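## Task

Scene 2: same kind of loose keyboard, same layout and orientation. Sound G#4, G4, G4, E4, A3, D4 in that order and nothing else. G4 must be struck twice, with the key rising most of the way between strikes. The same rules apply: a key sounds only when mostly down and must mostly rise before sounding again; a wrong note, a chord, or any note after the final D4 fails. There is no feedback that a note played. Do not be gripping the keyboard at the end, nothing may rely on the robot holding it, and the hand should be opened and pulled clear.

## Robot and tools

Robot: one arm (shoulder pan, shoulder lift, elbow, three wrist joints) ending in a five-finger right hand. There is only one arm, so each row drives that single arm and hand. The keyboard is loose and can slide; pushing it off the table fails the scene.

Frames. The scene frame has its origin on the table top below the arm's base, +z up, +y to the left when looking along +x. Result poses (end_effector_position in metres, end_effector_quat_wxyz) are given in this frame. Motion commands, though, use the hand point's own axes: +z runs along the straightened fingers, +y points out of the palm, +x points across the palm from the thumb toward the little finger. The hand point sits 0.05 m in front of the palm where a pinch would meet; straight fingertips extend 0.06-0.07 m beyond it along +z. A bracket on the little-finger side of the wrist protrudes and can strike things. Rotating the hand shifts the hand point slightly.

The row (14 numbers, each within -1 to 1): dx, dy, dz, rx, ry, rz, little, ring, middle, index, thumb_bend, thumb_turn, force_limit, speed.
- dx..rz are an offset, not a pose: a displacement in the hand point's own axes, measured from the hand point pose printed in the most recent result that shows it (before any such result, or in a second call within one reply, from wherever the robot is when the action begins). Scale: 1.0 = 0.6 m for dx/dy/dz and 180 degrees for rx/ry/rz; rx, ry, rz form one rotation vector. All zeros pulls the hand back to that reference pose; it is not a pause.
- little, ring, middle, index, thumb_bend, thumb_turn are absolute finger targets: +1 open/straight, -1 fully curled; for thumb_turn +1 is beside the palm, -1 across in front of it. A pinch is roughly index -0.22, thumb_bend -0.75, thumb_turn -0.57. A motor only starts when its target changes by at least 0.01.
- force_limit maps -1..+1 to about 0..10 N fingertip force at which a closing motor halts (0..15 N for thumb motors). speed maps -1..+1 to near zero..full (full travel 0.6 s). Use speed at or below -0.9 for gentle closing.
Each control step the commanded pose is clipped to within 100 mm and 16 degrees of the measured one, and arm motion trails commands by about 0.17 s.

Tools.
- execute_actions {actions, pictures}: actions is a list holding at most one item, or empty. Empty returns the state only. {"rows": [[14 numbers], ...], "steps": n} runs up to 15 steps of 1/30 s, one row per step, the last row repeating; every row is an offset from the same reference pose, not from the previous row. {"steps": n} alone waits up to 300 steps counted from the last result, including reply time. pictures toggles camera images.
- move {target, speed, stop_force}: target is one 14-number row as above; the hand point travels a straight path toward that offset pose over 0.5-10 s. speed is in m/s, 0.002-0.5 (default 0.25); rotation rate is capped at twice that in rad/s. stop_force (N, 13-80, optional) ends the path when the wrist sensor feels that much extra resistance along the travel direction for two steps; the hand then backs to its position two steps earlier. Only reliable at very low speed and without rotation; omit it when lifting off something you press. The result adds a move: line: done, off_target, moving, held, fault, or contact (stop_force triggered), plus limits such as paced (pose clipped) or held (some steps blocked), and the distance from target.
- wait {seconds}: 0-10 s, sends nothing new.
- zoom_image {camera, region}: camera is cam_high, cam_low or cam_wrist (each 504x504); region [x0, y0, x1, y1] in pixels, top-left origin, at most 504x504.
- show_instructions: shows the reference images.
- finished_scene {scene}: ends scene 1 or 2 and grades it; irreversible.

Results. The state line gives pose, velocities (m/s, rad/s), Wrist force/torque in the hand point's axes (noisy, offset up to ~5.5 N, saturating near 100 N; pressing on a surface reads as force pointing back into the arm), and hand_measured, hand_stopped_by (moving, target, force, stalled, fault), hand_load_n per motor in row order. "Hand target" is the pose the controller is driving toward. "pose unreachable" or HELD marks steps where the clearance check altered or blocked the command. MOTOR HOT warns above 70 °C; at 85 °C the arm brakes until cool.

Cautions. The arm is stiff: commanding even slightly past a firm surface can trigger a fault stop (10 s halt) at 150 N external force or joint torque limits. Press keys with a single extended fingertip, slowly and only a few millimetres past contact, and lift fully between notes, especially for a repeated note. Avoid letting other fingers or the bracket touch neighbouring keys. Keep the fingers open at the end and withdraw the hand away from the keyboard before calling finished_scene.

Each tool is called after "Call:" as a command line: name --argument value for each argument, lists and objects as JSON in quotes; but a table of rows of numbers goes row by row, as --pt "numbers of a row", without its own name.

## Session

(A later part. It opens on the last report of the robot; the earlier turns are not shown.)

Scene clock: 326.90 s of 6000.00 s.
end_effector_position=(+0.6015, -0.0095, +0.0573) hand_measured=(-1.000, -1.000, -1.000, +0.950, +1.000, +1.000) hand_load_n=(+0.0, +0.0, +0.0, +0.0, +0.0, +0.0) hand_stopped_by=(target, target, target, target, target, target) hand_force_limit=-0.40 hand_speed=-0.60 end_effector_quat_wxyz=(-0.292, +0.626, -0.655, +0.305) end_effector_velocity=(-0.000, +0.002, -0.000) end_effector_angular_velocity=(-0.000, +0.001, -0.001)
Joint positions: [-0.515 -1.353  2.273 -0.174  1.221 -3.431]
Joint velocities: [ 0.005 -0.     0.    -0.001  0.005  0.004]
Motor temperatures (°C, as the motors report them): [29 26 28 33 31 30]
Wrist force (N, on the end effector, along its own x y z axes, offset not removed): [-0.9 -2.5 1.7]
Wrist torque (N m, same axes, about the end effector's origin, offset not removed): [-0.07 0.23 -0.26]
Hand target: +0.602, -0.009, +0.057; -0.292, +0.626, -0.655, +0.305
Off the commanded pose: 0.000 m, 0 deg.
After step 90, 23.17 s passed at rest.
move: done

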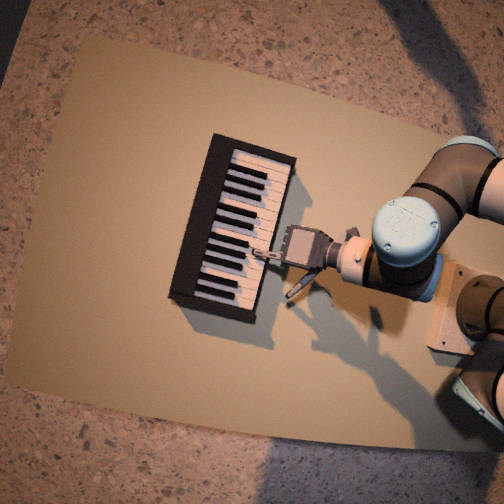

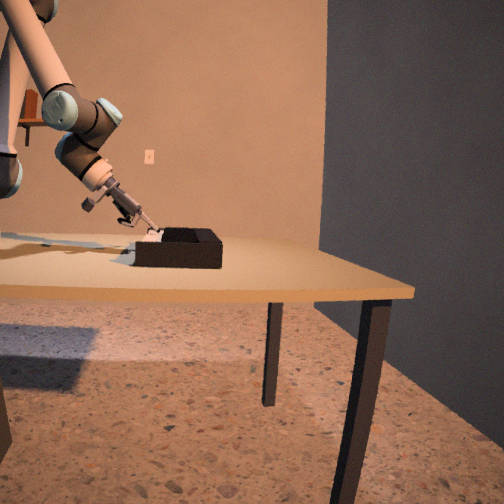

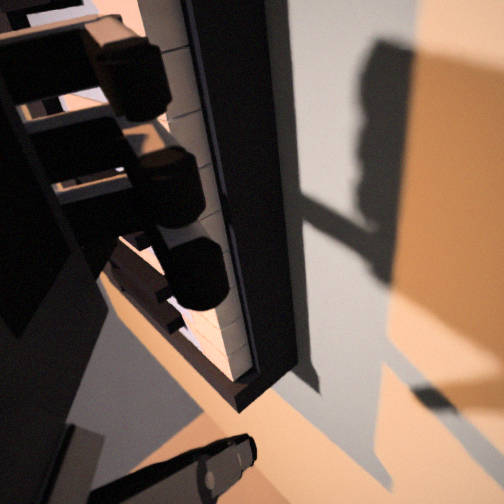

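Call:
execute_actions --actions '[{"rows": [[0,0.0006,0.0005,0,0,0,-1,-1,-1,0.6,1,1,-0.4,-0.9],[0,0.0012,0.001,0,0,0,-1,-1,-1,0.6,1,1,-0.4,-0.9],[0,0.0018,0.0015,0,0,0,-1,-1,-1,0.6,1,1,-0.4,-0.9],[0,0.0024,0.002,0,0,0,-1,-1,-1,0.6,1,1,-0.4,-0.9],[0,0.003,0.0026,0,0,0,-1,-1,-1,0.6,1,1,-0.4,-0.9],[0,0.0036,0.0031,0,0,0,-1,-1,-1,0.6,1,1,-0.4,-0.9],[0,0.0042,0.0036,0,0,0,-1,-1,-1,0.6,1,1,-0.4,-0.9],[0,0.0048,0.0041,0,0,0,-1,-1,-1,0.6,1,1,-0.4,-0.9]], "steps": 15}]' --pictures false

Call:
execute_actions --actions '[{"steps": 15}]' --pictures false

Call:
execute_actions --actions '[{"steps": 18}]'

Scene clock: 356.63 s of 6000.00 s.
end_effector_position=(+0.6016, -0.0095, +0.0539) hand_measured=(-1.000, -1.000, -1.000, +0.884, +1.000, +1.000) hand_load_n=(+0.0, +0.0, +0.0, +1.0, +0.0, +0.0) hand_stopped_by=(target, target, target, moving, target, target) hand_force_limit=-0.40 hand_speed=-0.90 end_effector_quat_wxyz=(-0.292, +0.626, -0.655, +0.305) end_effector_velocity=(+0.000, -0.001, -0.002) end_effector_angular_velocity=(-0.000, -0.000, -0.001)
Joint positions: [-0.514 -1.347  2.274 -0.182  1.221 -3.431]
Joint velocities: [-0.001  0.004  0.001 -0.006 -0.001 -0.001]
Motor temperatures (°C, as the motors report them): [29 26 28 33 31 30]
Wrist force (N, on the end effector, along its own x y z axes, offset not removed): [-0.9 -1.6 0.6]
Wrist torque (N m, same axes, about the end effector's origin, offset not removed): [0.17 0.27 -0.30]
Hand target: +0.602, -0.009, +0.054; -0.292, +0.626, -0.655, +0.305
Off the commanded pose: 0.000 m, 0 deg.
Steps of this call (steps 1 to 90: nothing new was sent; then 26.23 s passed at rest; steps 91 to 105: all 15 steps of this action). Readings (end_effector_position | what the end effector reports):
91: (+0.6015, -0.0093, +0.0573) | hand_measured=(-1.000, -1.000, -1.000, +0.950, +1.000, +1.000) hand_load_n=(+0.0, +0.0, +0.0, +0.0, +0.0, +0.0) hand_stopped_by=(target, target, target, moving, target, target) hand_force_limit=-0.40 hand_speed=-0.90
92: (+0.6016, -0.0093, +0.0573) | hand_measured=(-1.000, -1.000, -1.000, +0.950, +1.000, +1.000) hand_load_n=(+0.0, +0.0, +0.0, +0.0, +0.0, +0.0) hand_stopped_by=(target, target, target, moving, target, target) hand_force_limit=-0.40 hand_speed=-0.90
94: (+0.6017, -0.0094, +0.0571) | hand_measured=(-1.000, -1.000, -1.000, +0.944, +1.000, +1.000) hand_load_n=(+0.0, +0.0, +0.0, +0.0, +0.0, +0.0) hand_stopped_by=(target, target, target, moving, target, target) hand_force_limit=-0.40 hand_speed=-0.90
98: (+0.6016, -0.0095, +0.0557) | hand_measured=(-1.000, -1.000, -1.000, +0.922, +1.000, +1.000) hand_load_n=(+0.0, +0.0, +0.0, +0.0, +0.0, +0.0) hand_stopped_by=(target, target, target, moving, target, target) hand_force_limit=-0.40 hand_speed=-0.90
105: the state above

Scene clock: 357.13 s of 6000.00 s.
end_effector_position=(+0.6015, -0.0095, +0.0536) hand_measured=(-1.000, -1.000, -1.000, +0.800, +1.000, +1.000) hand_load_n=(+0.0, +0.0, +0.0, +1.0, +0.0, +0.0) hand_stopped_by=(target, target, target, moving, target, target) hand_force_limit=-0.40 hand_speed=-0.90 end_effector_quat_wxyz=(-0.292, +0.626, -0.655, +0.305) end_effector_velocity=(+0.000, +0.000, -0.000) end_effector_angular_velocity=(+0.000, -0.000, +0.000)
Joint positions: [-0.514 -1.346  2.275 -0.183  1.221 -3.431]
Joint velocities: [ 0.  0. -0. -0. -0.  0.]
Motor temperatures (°C, as the motors report them): [29 26 28 33 31 30]
Wrist force (N, on the end effector, along its own x y z axes, offset not removed): [-0.3 -0.9 2.3]
Wrist torque (N m, same axes, about the end effector's origin, offset not removed): [0.34 0.05 -0.16]
Hand target: +0.602, -0.009, +0.054; -0.292, +0.626, -0.655, +0.305
Off the commanded pose: 0.000 m, 0 deg.
Steps of this call (steps 1 to 15: nothing new was sent). Readings (end_effector_position | what the end effector reports):
1: (+0.6016, -0.0095, +0.0538) | hand_measured=(-1.000, -1.000, -1.000, +0.878, +1.000, +1.000) hand_load_n=(+0.0, +0.0, +0.0, +1.0, +0.0, +0.0) hand_stopped_by=(target, target, target, moving, target, target) hand_force_limit=-0.40 hand_speed=-0.90
2: (+0.6015, -0.0095, +0.0537) | hand_measured=(-1.000, -1.000, -1.000, +0.872, +1.000, +1.000) hand_load_n=(+0.0, +0.0, +0.0, +1.0, +0.0, +0.0) hand_stopped_by=(target, target, target, moving, target, target) hand_force_limit=-0.40 hand_speed=-0.90
4: (+0.6015, -0.0095, +0.0536) | hand_measured=(-1.000, -1.000, -1.000, +0.862, +1.000, +1.000) hand_load_n=(+0.0, +0.0, +0.0, +1.0, +0.0, +0.0) hand_stopped_by=(target, target, target, moving, target, target) hand_force_limit=-0.40 hand_speed=-0.90
8: (+0.6015, -0.0095, +0.0536) | hand_measured=(-1.000, -1.000, -1.000, +0.840, +1.000, +1.000) hand_load_n=(+0.0, +0.0, +0.0, +1.0, +0.0, +0.0) hand_stopped_by=(target, target, target, moving, target, target) hand_force_limit=-0.40 hand_speed=-0.90
15: the state above

Scene clock: 357.73 s of 6000.00 s.
end_effector_position=(+0.6015, -0.0095, +0.0536) hand_measured=(-1.000, -1.000, -1.000, +0.740, +1.000, +1.000) hand_load_n=(+0.0, +0.0, +0.0, +3.5, +0.0, +0.0) hand_stopped_by=(target, target, target, force, target, target) hand_force_limit=-0.40 hand_speed=-0.90 end_effector_quat_wxyz=(-0.292, +0.626, -0.655, +0.305) end_effector_velocity=(+0.000, -0.000, +0.000) end_effector_angular_velocity=(+0.000, -0.000, -0.001)
Joint positions: [-0.514 -1.346  2.275 -0.183  1.221 -3.431]
Joint velocities: [-0.  0. -0. -0.  0.  0.]
Motor temperatures (°C, as the motors report them): [29 26 28 33 31 30]
Wrist force (N, on the end effector, along its own x y z axes, offset not removed): [0.4 -4.2 -0.2]
Wrist torque (N m, same axes, about the end effector's origin, offset not removed): [0.40 -0.03 -0.11]
Hand target: +0.602, -0.009, +0.054; -0.292, +0.626, -0.655, +0.305
Off the commanded pose: 0.000 m, 0 deg.
Steps of this call (steps 1 to 18: nothing new was sent). Readings (end_effector_position | what the end effector reports):
1: (+0.6015, -0.0095, +0.0536) | hand_measured=(-1.000, -1.000, -1.000, +0.796, +1.000, +1.000) hand_load_n=(+0.0, +0.0, +0.0, +1.0, +0.0, +0.0) hand_stopped_by=(target, target, target, moving, target, target) hand_force_limit=-0.40 hand_speed=-0.90
2: (+0.6015, -0.0095, +0.0536) | hand_measured=(-1.000, -1.000, -1.000, +0.790, +1.000, +1.000) hand_load_n=(+0.0, +0.0, +0.0, +1.0, +0.0, +0.0) hand_stopped_by=(target, target, target, moving, target, target) hand_force_limit=-0.40 hand_speed=-0.90
4: (+0.6015, -0.0095, +0.0536) | hand_measured=(-1.000, -1.000, -1.000, +0.778, +1.000, +1.000) hand_load_n=(+0.0, +0.0, +0.0, +1.0, +0.0, +0.0) hand_stopped_by=(target, target, target, moving, target, target) hand_force_limit=-0.40 hand_speed=-0.90
8: (+0.6015, -0.0095, +0.0535) | hand_measured=(-1.000, -1.000, -1.000, +0.756, +1.000, +1.000) hand_load_n=(+0.0, +0.0, +0.0, +1.0, +0.0, +0.0) hand_stopped_by=(target, target, target, moving, target, target) hand_force_limit=-0.40 hand_speed=-0.90
18: the state above

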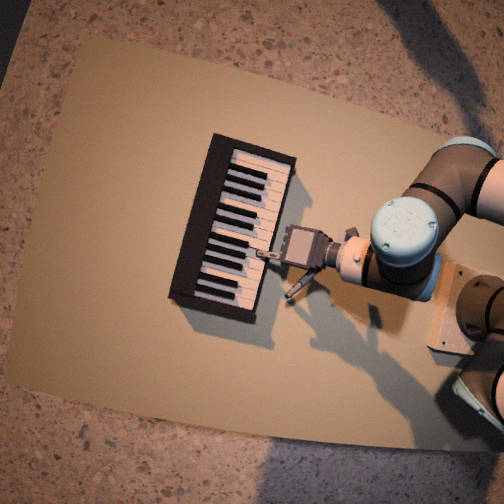

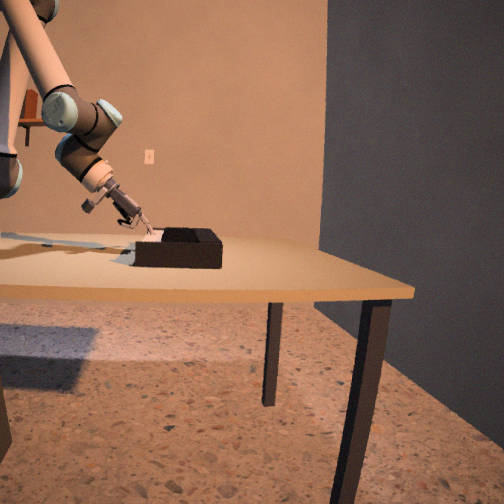

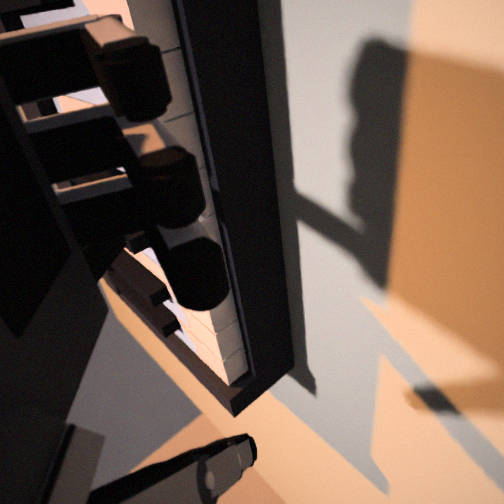

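A3 bottomed out with a single-key load (1.0 N) and then the force stop. I'll release it, then move to D4.

Call:
move --target '[0,-0.0051,-0.0043,0,0,0,-1,-1,-1,0.95,1,1,-0.4,-0.6]' --speed 0.02

Call:
move --target '[0.1152,0,0,0,0,0,-1,-1,-1,0.95,1,1,-0.4,-0.6]' --speed 0.1

Call:
zoom_image --camera "cam_high" --region '[210, 170, 310, 270]'

Scene clock: 366.13 s of 6000.00 s.
end_effector_position=(+0.6015, -0.0095, +0.0573) hand_measured=(-1.000, -1.000, -1.000, +0.950, +1.000, +1.000) hand_load_n=(+0.0, +0.0, +0.0, +0.0, +0.0, +0.0) hand_stopped_by=(target, target, target, target, target, target) hand_force_limit=-0.40 hand_speed=-0.60 end_effector_quat_wxyz=(-0.292, +0.626, -0.655, +0.305) end_effector_velocity=(-0.000, +0.000, +0.002) end_effector_angular_velocity=(+0.001, +0.001, -0.000)
Joint positions: [-0.515 -1.353  2.273 -0.174  1.221 -3.431]
Joint velocities: [ 0.    -0.003 -0.001  0.004 -0.     0.001]
Motor temperatures (°C, as the motors report them): [29 26 28 33 31 30]
Wrist force (N, on the end effector, along its own x y z axes, offset not removed): [-1.3 -1.9 1.1]
Wrist torque (N m, same axes, about the end effector's origin, offset not removed): [0.02 0.34 -0.25]
Hand target: +0.602, -0.009, +0.058; -0.292, +0.626, -0.655, +0.305
Off the commanded pose: 0.000 m, 0 deg.
After step 90, 4.70 s passed at rest.
move: done

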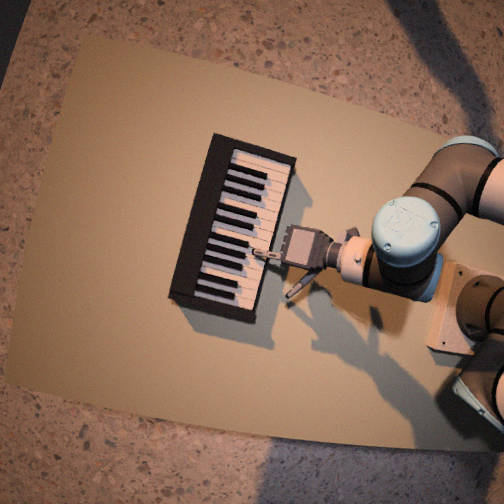

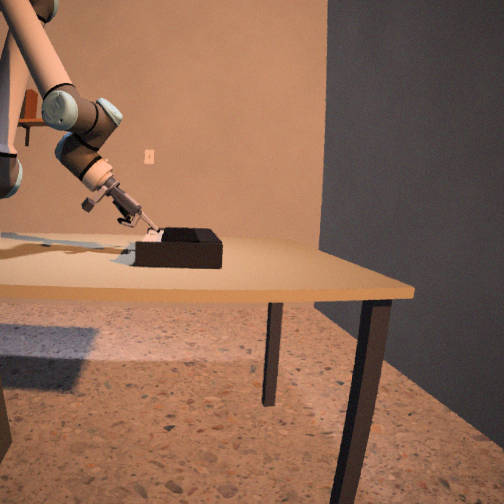

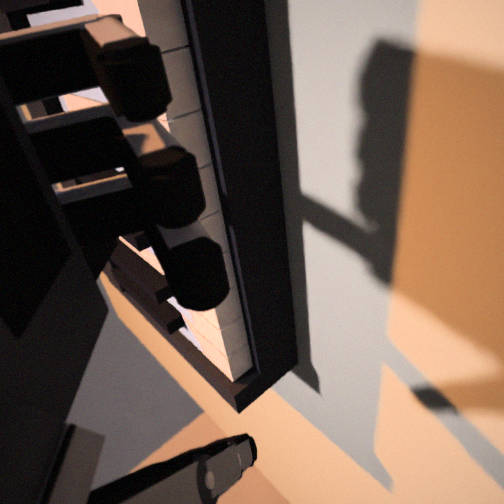

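Scene clock: 367.33 s of 6000.00 s.
end_effector_position=(+0.5983, -0.0784, +0.0573) hand_measured=(-1.000, -1.000, -1.000, +0.950, +1.000, +1.000) hand_load_n=(+0.0, +0.0, +0.0, +0.0, +0.0, +0.0) hand_stopped_by=(target, target, target, target, target, target) hand_force_limit=-0.40 hand_speed=-0.60 end_effector_quat_wxyz=(-0.292, +0.626, -0.655, +0.305) end_effector_velocity=(-0.001, -0.001, -0.000) end_effector_angular_velocity=(+0.001, +0.001, +0.001)
Joint positions: [-0.663 -1.329  2.253 -0.134  1.114 -3.543]
Joint velocities: [-0.004  0.001  0.     0.002 -0.004 -0.004]
Motor temperatures (°C, as the motors report them): [29 26 28 33 31 30]
Wrist force (N, on the end effector, along its own x y z axes, offset not removed): [0.6 0.5 1.0]
Wrist torque (N m, same axes, about the end effector's origin, offset not removed): [0.32 0.00 -0.05]
Hand target: +0.598, -0.079, +0.057; -0.292, +0.626, -0.655, +0.305
Off the commanded pose: 0.000 m, 0 deg.
move: done

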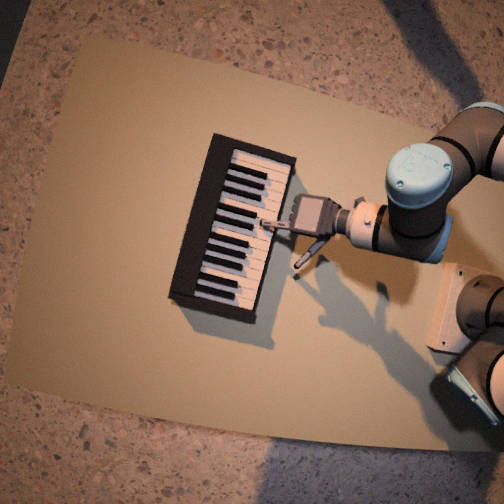

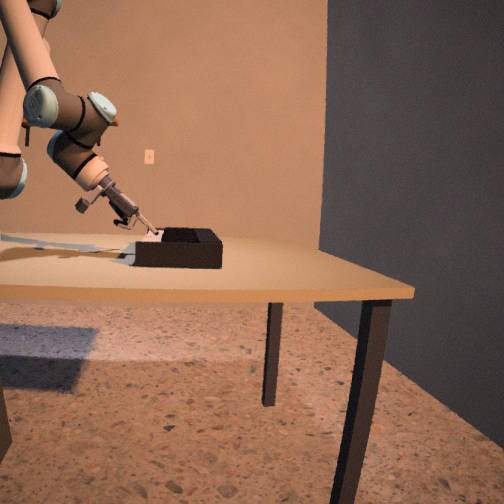

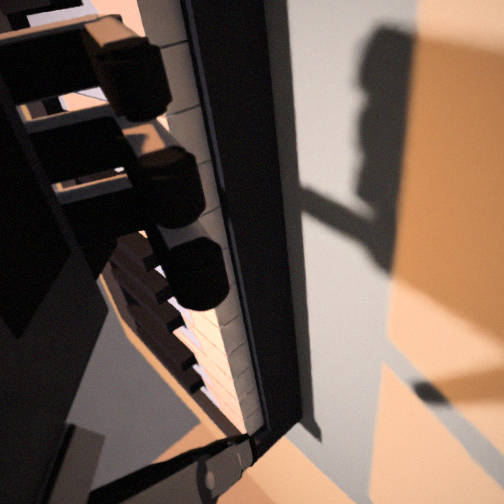

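Region (210, 170, 310, 270) of cam_high's 504x504 image, scaled by 5.040, with more detail than that image has.

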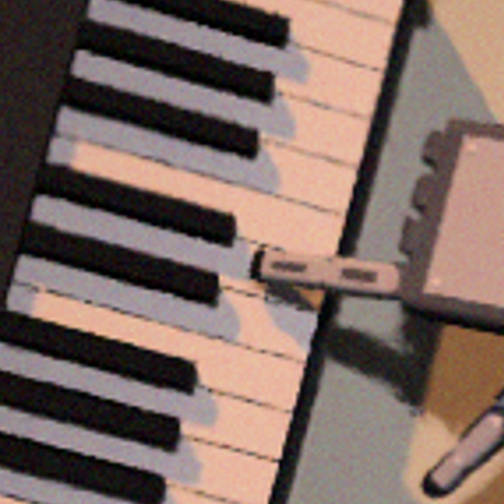

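Call:
execute_actions --actions '[{"rows": [[0,0.0006,0.0005,0,0,0,-1,-1,-1,0.6,1,1,-0.4,-0.9],[0,0.0012,0.001,0,0,0,-1,-1,-1,0.6,1,1,-0.4,-0.9],[0,0.0018,0.0015,0,0,0,-1,-1,-1,0.6,1,1,-0.4,-0.9],[0,0.0024,0.002,0,0,0,-1,-1,-1,0.6,1,1,-0.4,-0.9],[0,0.003,0.0026,0,0,0,-1,-1,-1,0.6,1,1,-0.4,-0.9],[0,0.0036,0.0031,0,0,0,-1,-1,-1,0.6,1,1,-0.4,-0.9],[0,0.0042,0.0036,0,0,0,-1,-1,-1,0.6,1,1,-0.4,-0.9],[0,0.0048,0.0041,0,0,0,-1,-1,-1,0.6,1,1,-0.4,-0.9]], "steps": 15}]' --pictures false

Call:
execute_actions --actions '[{"steps": 15}]' --pictures false

Call:
execute_actions --actions '[{"steps": 18}]'

Scene clock: 384.33 s of 6000.00 s.
end_effector_position=(+0.5984, -0.0784, +0.0538) hand_measured=(-1.000, -1.000, -1.000, +0.884, +1.000, +1.000) hand_load_n=(+0.0, +0.0, +0.0, +1.0, +0.0, +0.0) hand_stopped_by=(target, target, target, moving, target, target) hand_force_limit=-0.40 hand_speed=-0.90 end_effector_quat_wxyz=(-0.292, +0.626, -0.655, +0.305) end_effector_velocity=(-0.001, +0.001, -0.003) end_effector_angular_velocity=(+0.000, +0.001, +0.001)
Joint positions: [-0.663 -1.323  2.254 -0.141  1.114 -3.543]
Joint velocities: [ 0.002  0.004  0.002 -0.005  0.001  0.   ]
Motor temperatures (°C, as the motors report them): [29 26 28 33 31 30]
Wrist force (N, on the end effector, along its own x y z axes, offset not removed): [-0.9 -2.2 1.5]
Wrist torque (N m, same axes, about the end effector's origin, offset not removed): [0.18 0.20 -0.24]
Hand target: +0.598, -0.078, +0.053; -0.292, +0.626, -0.655, +0.305
Off the commanded pose: 0.000 m, 0 deg.
Steps of this call (steps 1 to 90: nothing new was sent; then 13.50 s passed at rest; steps 91 to 105: all 15 steps of this action). Readings (end_effector_position | what the end effector reports):
91: (+0.5983, -0.0786, +0.0573) | hand_measured=(-1.000, -1.000, -1.000, +0.950, +1.000, +1.000) hand_load_n=(+0.0, +0.0, +0.0, +0.0, +0.0, +0.0) hand_stopped_by=(target, target, target, moving, target, target) hand_force_limit=-0.40 hand_speed=-0.90
92: (+0.5983, -0.0786, +0.0572) | hand_measured=(-1.000, -1.000, -1.000, +0.950, +1.000, +1.000) hand_load_n=(+0.0, +0.0, +0.0, +0.0, +0.0, +0.0) hand_stopped_by=(target, target, target, moving, target, target) hand_force_limit=-0.40 hand_speed=-0.90
94: (+0.5984, -0.0787, +0.0570) | hand_measured=(-1.000, -1.000, -1.000, +0.944, +1.000, +1.000) hand_load_n=(+0.0, +0.0, +0.0, +0.0, +0.0, +0.0) hand_stopped_by=(target, target, target, moving, target, target) hand_force_limit=-0.40 hand_speed=-0.90
98: (+0.5985, -0.0785, +0.0556) | hand_measured=(-1.000, -1.000, -1.000, +0.922, +1.000, +1.000) hand_load_n=(+0.0, +0.0, +0.0, +0.0, +0.0, +0.0) hand_stopped_by=(target, target, target, moving, target, target) hand_force_limit=-0.40 hand_speed=-0.90
105: the state above

Scene clock: 384.83 s of 6000.00 s.
end_effector_position=(+0.5984, -0.0784, +0.0535) hand_measured=(-1.000, -1.000, -1.000, +0.800, +1.000, +1.000) hand_load_n=(+0.0, +0.0, +0.0, +1.0, +0.0, +0.0) hand_stopped_by=(target, target, target, moving, target, target) hand_force_limit=-0.40 hand_speed=-0.90 end_effector_quat_wxyz=(-0.292, +0.626, -0.655, +0.305) end_effector_velocity=(-0.000, +0.000, -0.000) end_effector_angular_velocity=(+0.000, +0.000, +0.000)
Joint positions: [-0.663 -1.323  2.255 -0.142  1.114 -3.543]
Joint velocities: [ 0.  0.  0. -0. -0.  0.]
Motor temperatures (°C, as the motors report them): [29 26 28 33 31 30]
Wrist force (N, on the end effector, along its own x y z axes, offset not removed): [-0.1 -2.7 -3.7]
Wrist torque (N m, same axes, about the end effector's origin, offset not removed): [0.40 0.24 -0.16]
Hand target: +0.598, -0.078, +0.053; -0.292, +0.626, -0.655, +0.305
Off the commanded pose: 0.000 m, 0 deg.
Steps of this call (steps 1 to 15: nothing new was sent). Readings (end_effector_position | what the end effector reports):
1: (+0.5984, -0.0784, +0.0537) | hand_measured=(-1.000, -1.000, -1.000, +0.878, +1.000, +1.000) hand_load_n=(+0.0, +0.0, +0.0, +1.0, +0.0, +0.0) hand_stopped_by=(target, target, target, moving, target, target) hand_force_limit=-0.40 hand_speed=-0.90
2: (+0.5984, -0.0784, +0.0536) | hand_measured=(-1.000, -1.000, -1.000, +0.872, +1.000, +1.000) hand_load_n=(+0.0, +0.0, +0.0, +1.0, +0.0, +0.0) hand_stopped_by=(target, target, target, moving, target, target) hand_force_limit=-0.40 hand_speed=-0.90
4: (+0.5984, -0.0784, +0.0536) | hand_measured=(-1.000, -1.000, -1.000, +0.862, +1.000, +1.000) hand_load_n=(+0.0, +0.0, +0.0, +1.0, +0.0, +0.0) hand_stopped_by=(target, target, target, moving, target, target) hand_force_limit=-0.40 hand_speed=-0.90
8: (+0.5984, -0.0784, +0.0535) | hand_measured=(-1.000, -1.000, -1.000, +0.840, +1.000, +1.000) hand_load_n=(+0.0, +0.0, +0.0, +1.0, +0.0, +0.0) hand_stopped_by=(target, target, target, moving, target, target) hand_force_limit=-0.40 hand_speed=-0.90
15: the state above

Scene clock: 385.43 s of 6000.00 s.
end_effector_position=(+0.5984, -0.0784, +0.0535) hand_measured=(-1.000, -1.000, -1.000, +0.740, +1.000, +1.000) hand_load_n=(+0.0, +0.0, +0.0, +3.5, +0.0, +0.0) hand_stopped_by=(target, target, target, force, target, target) hand_force_limit=-0.40 hand_speed=-0.90 end_effector_quat_wxyz=(-0.292, +0.626, -0.655, +0.305) end_effector_velocity=(-0.001, +0.001, -0.001) end_effector_angular_velocity=(+0.002, +0.002, -0.000)
Joint positions: [-0.663 -1.323  2.255 -0.142  1.114 -3.543]
Joint velocities: [ 0.     0.001  0.002 -0.    -0.     0.   ]
Motor temperatures (°C, as the motors report them): [29 26 28 33 31 30]
Wrist force (N, on the end effector, along its own x y z axes, offset not removed): [0.1 -4.7 -0.6]
Wrist torque (N m, same axes, about the end effector's origin, offset not removed): [0.52 0.03 -0.09]
Hand target: +0.598, -0.078, +0.053; -0.292, +0.626, -0.655, +0.305
Off the commanded pose: 0.000 m, 0 deg.
Steps of this call (steps 1 to 18: nothing new was sent). Readings (end_effector_position | what the end effector reports):
1: (+0.5984, -0.0784, +0.0535) | hand_measured=(-1.000, -1.000, -1.000, +0.796, +1.000, +1.000) hand_load_n=(+0.0, +0.0, +0.0, +1.0, +0.0, +0.0) hand_stopped_by=(target, target, target, moving, target, target) hand_force_limit=-0.40 hand_speed=-0.90
2: (+0.5984, -0.0784, +0.0535) | hand_measured=(-1.000, -1.000, -1.000, +0.790, +1.000, +1.000) hand_load_n=(+0.0, +0.0, +0.0, +1.0, +0.0, +0.0) hand_stopped_by=(target, target, target, moving, target, target) hand_force_limit=-0.40 hand_speed=-0.90
4: (+0.5984, -0.0784, +0.0535) | hand_measured=(-1.000, -1.000, -1.000, +0.778, +1.000, +1.000) hand_load_n=(+0.0, +0.0, +0.0, +1.0, +0.0, +0.0) hand_stopped_by=(target, target, target, moving, target, target) hand_force_limit=-0.40 hand_speed=-0.90
8: (+0.5984, -0.0784, +0.0535) | hand_measured=(-1.000, -1.000, -1.000, +0.756, +1.000, +1.000) hand_load_n=(+0.0, +0.0, +0.0, +1.0, +0.0, +0.0) hand_stopped_by=(target, target, target, moving, target, target) hand_force_limit=-0.40 hand_speed=-0.90
18: the state above

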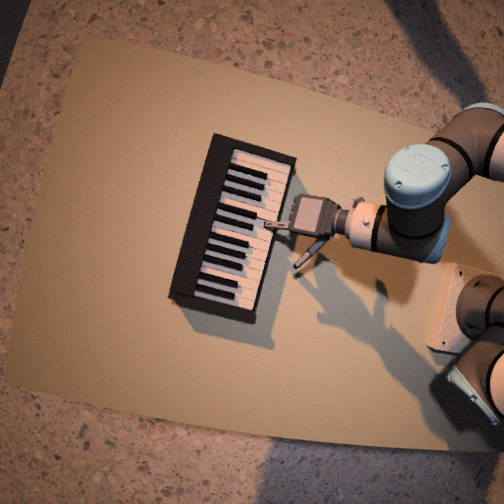

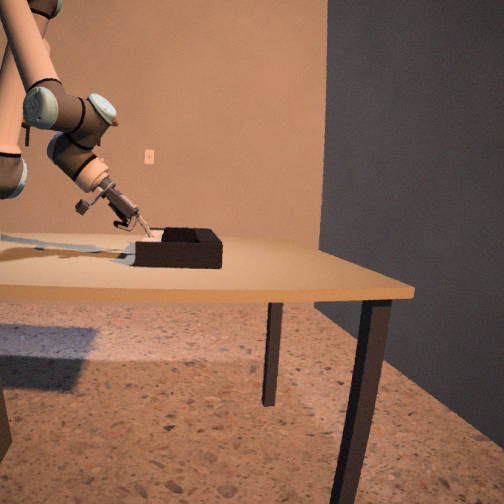

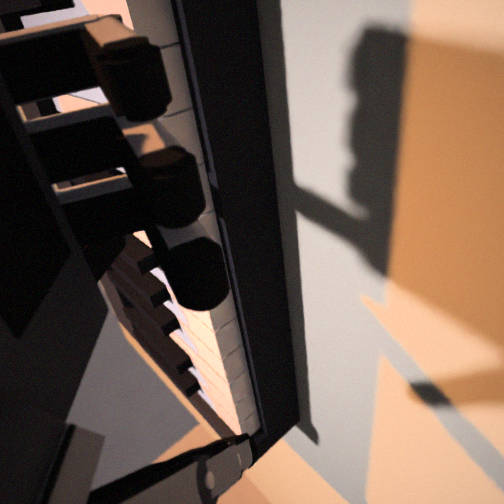

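D4 bottomed out. I'll release it and lift clear.

Call:
move --target '[0,-0.0051,-0.0043,0,0,0,-1,-1,-1,0.95,1,1,-0.4,-0.6]' --speed 0.02

Call:
move --target '[0,-0.0737,-0.1713,0,0,0,-1,-1,-1,0.95,1,1,-0.4,-0.6]' --speed 0.1

Scene clock: 393.93 s of 6000.00 s.
end_effector_position=(+0.5984, -0.0783, +0.0573) hand_measured=(-1.000, -1.000, -1.000, +0.950, +1.000, +1.000) hand_load_n=(+0.0, +0.0, +0.0, +0.0, +0.0, +0.0) hand_stopped_by=(target, target, target, target, target, target) hand_force_limit=-0.40 hand_speed=-0.60 end_effector_quat_wxyz=(-0.292, +0.626, -0.655, +0.305) end_effector_velocity=(-0.001, +0.000, +0.001) end_effector_angular_velocity=(+0.001, +0.001, -0.001)
Joint positions: [-0.663 -1.329  2.253 -0.134  1.114 -3.543]
Joint velocities: [-0.001 -0.003  0.     0.004  0.     0.   ]
Motor temperatures (°C, as the motors report them): [29 26 28 33 31 30]
Wrist force (N, on the end effector, along its own x y z axes, offset not removed): [-2.8 0.6 0.3]
Wrist torque (N m, same axes, about the end effector's origin, offset not removed): [0.46 0.52 -0.29]
Hand target: +0.598, -0.078, +0.057; -0.292, +0.626, -0.655, +0.305
Off the commanded pose: 0.000 m, 0 deg.
After step 90, 4.80 s passed at rest.
move: done

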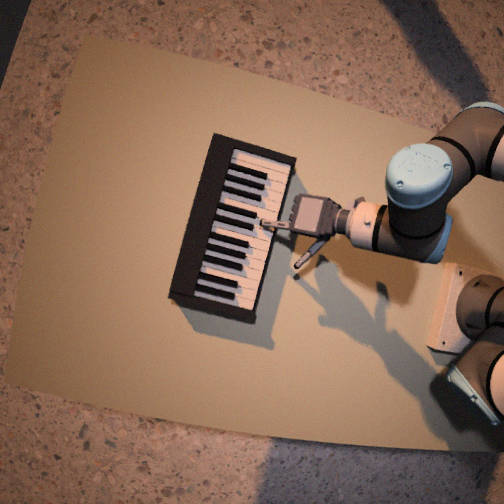

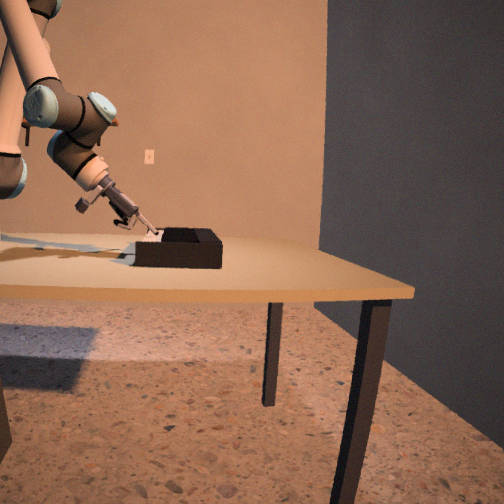

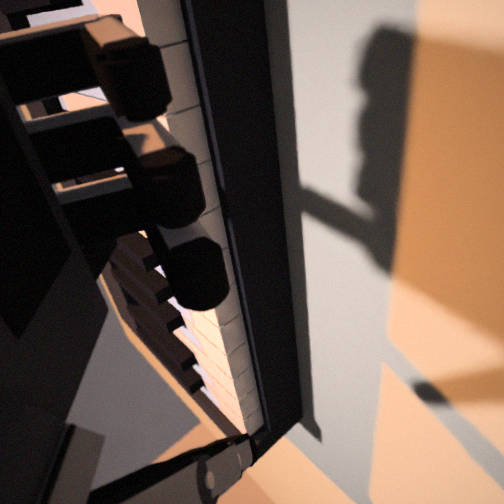

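Scene clock: 395.57 s of 6000.00 s.
end_effector_position=(+0.5481, -0.0761, +0.1571) hand_measured=(-1.000, -1.000, -1.000, +0.950, +1.000, +1.000) hand_load_n=(+0.0, +0.0, +0.0, +0.0, +0.0, +0.0) hand_stopped_by=(target, target, target, target, target, target) hand_force_limit=-0.40 hand_speed=-0.60 end_effector_quat_wxyz=(-0.292, +0.626, -0.655, +0.305) end_effector_velocity=(-0.002, -0.000, +0.001) end_effector_angular_velocity=(+0.002, +0.002, -0.002)
Joint positions: [-0.747 -1.555  2.275  0.101  1.056 -3.611]
Joint velocities: [-0.004 -0.004  0.001  0.006 -0.002 -0.002]
Motor temperatures (°C, as the motors report them): [29 26 28 33 31 30]
Wrist force (N, on the end effector, along its own x y z axes, offset not removed): [0.2 0.7 3.5]
Wrist torque (N m, same axes, about the end effector's origin, offset not removed): [0.38 0.05 -0.15]
Hand target: +0.548, -0.076, +0.157; -0.292, +0.626, -0.655, +0.305
Off the commanded pose: 0.000 m, 0 deg.
move: done

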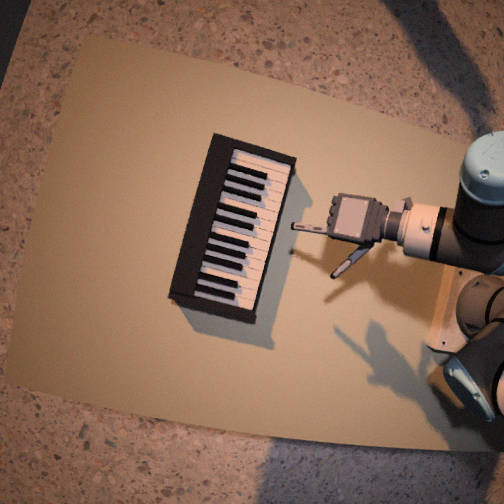

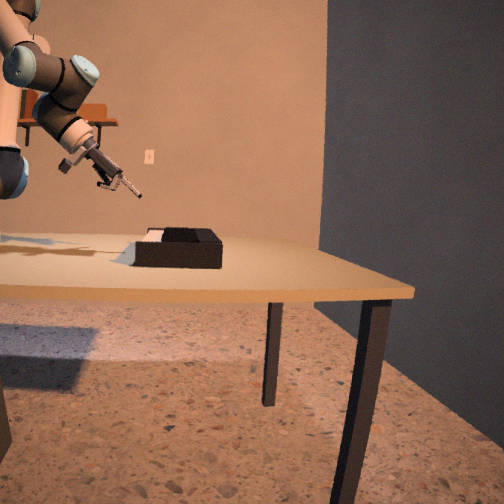

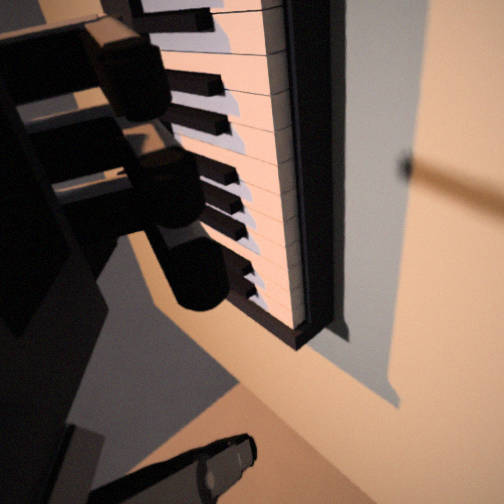

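Call:
finished_scene --scene 2

The scene is finished: the task was done.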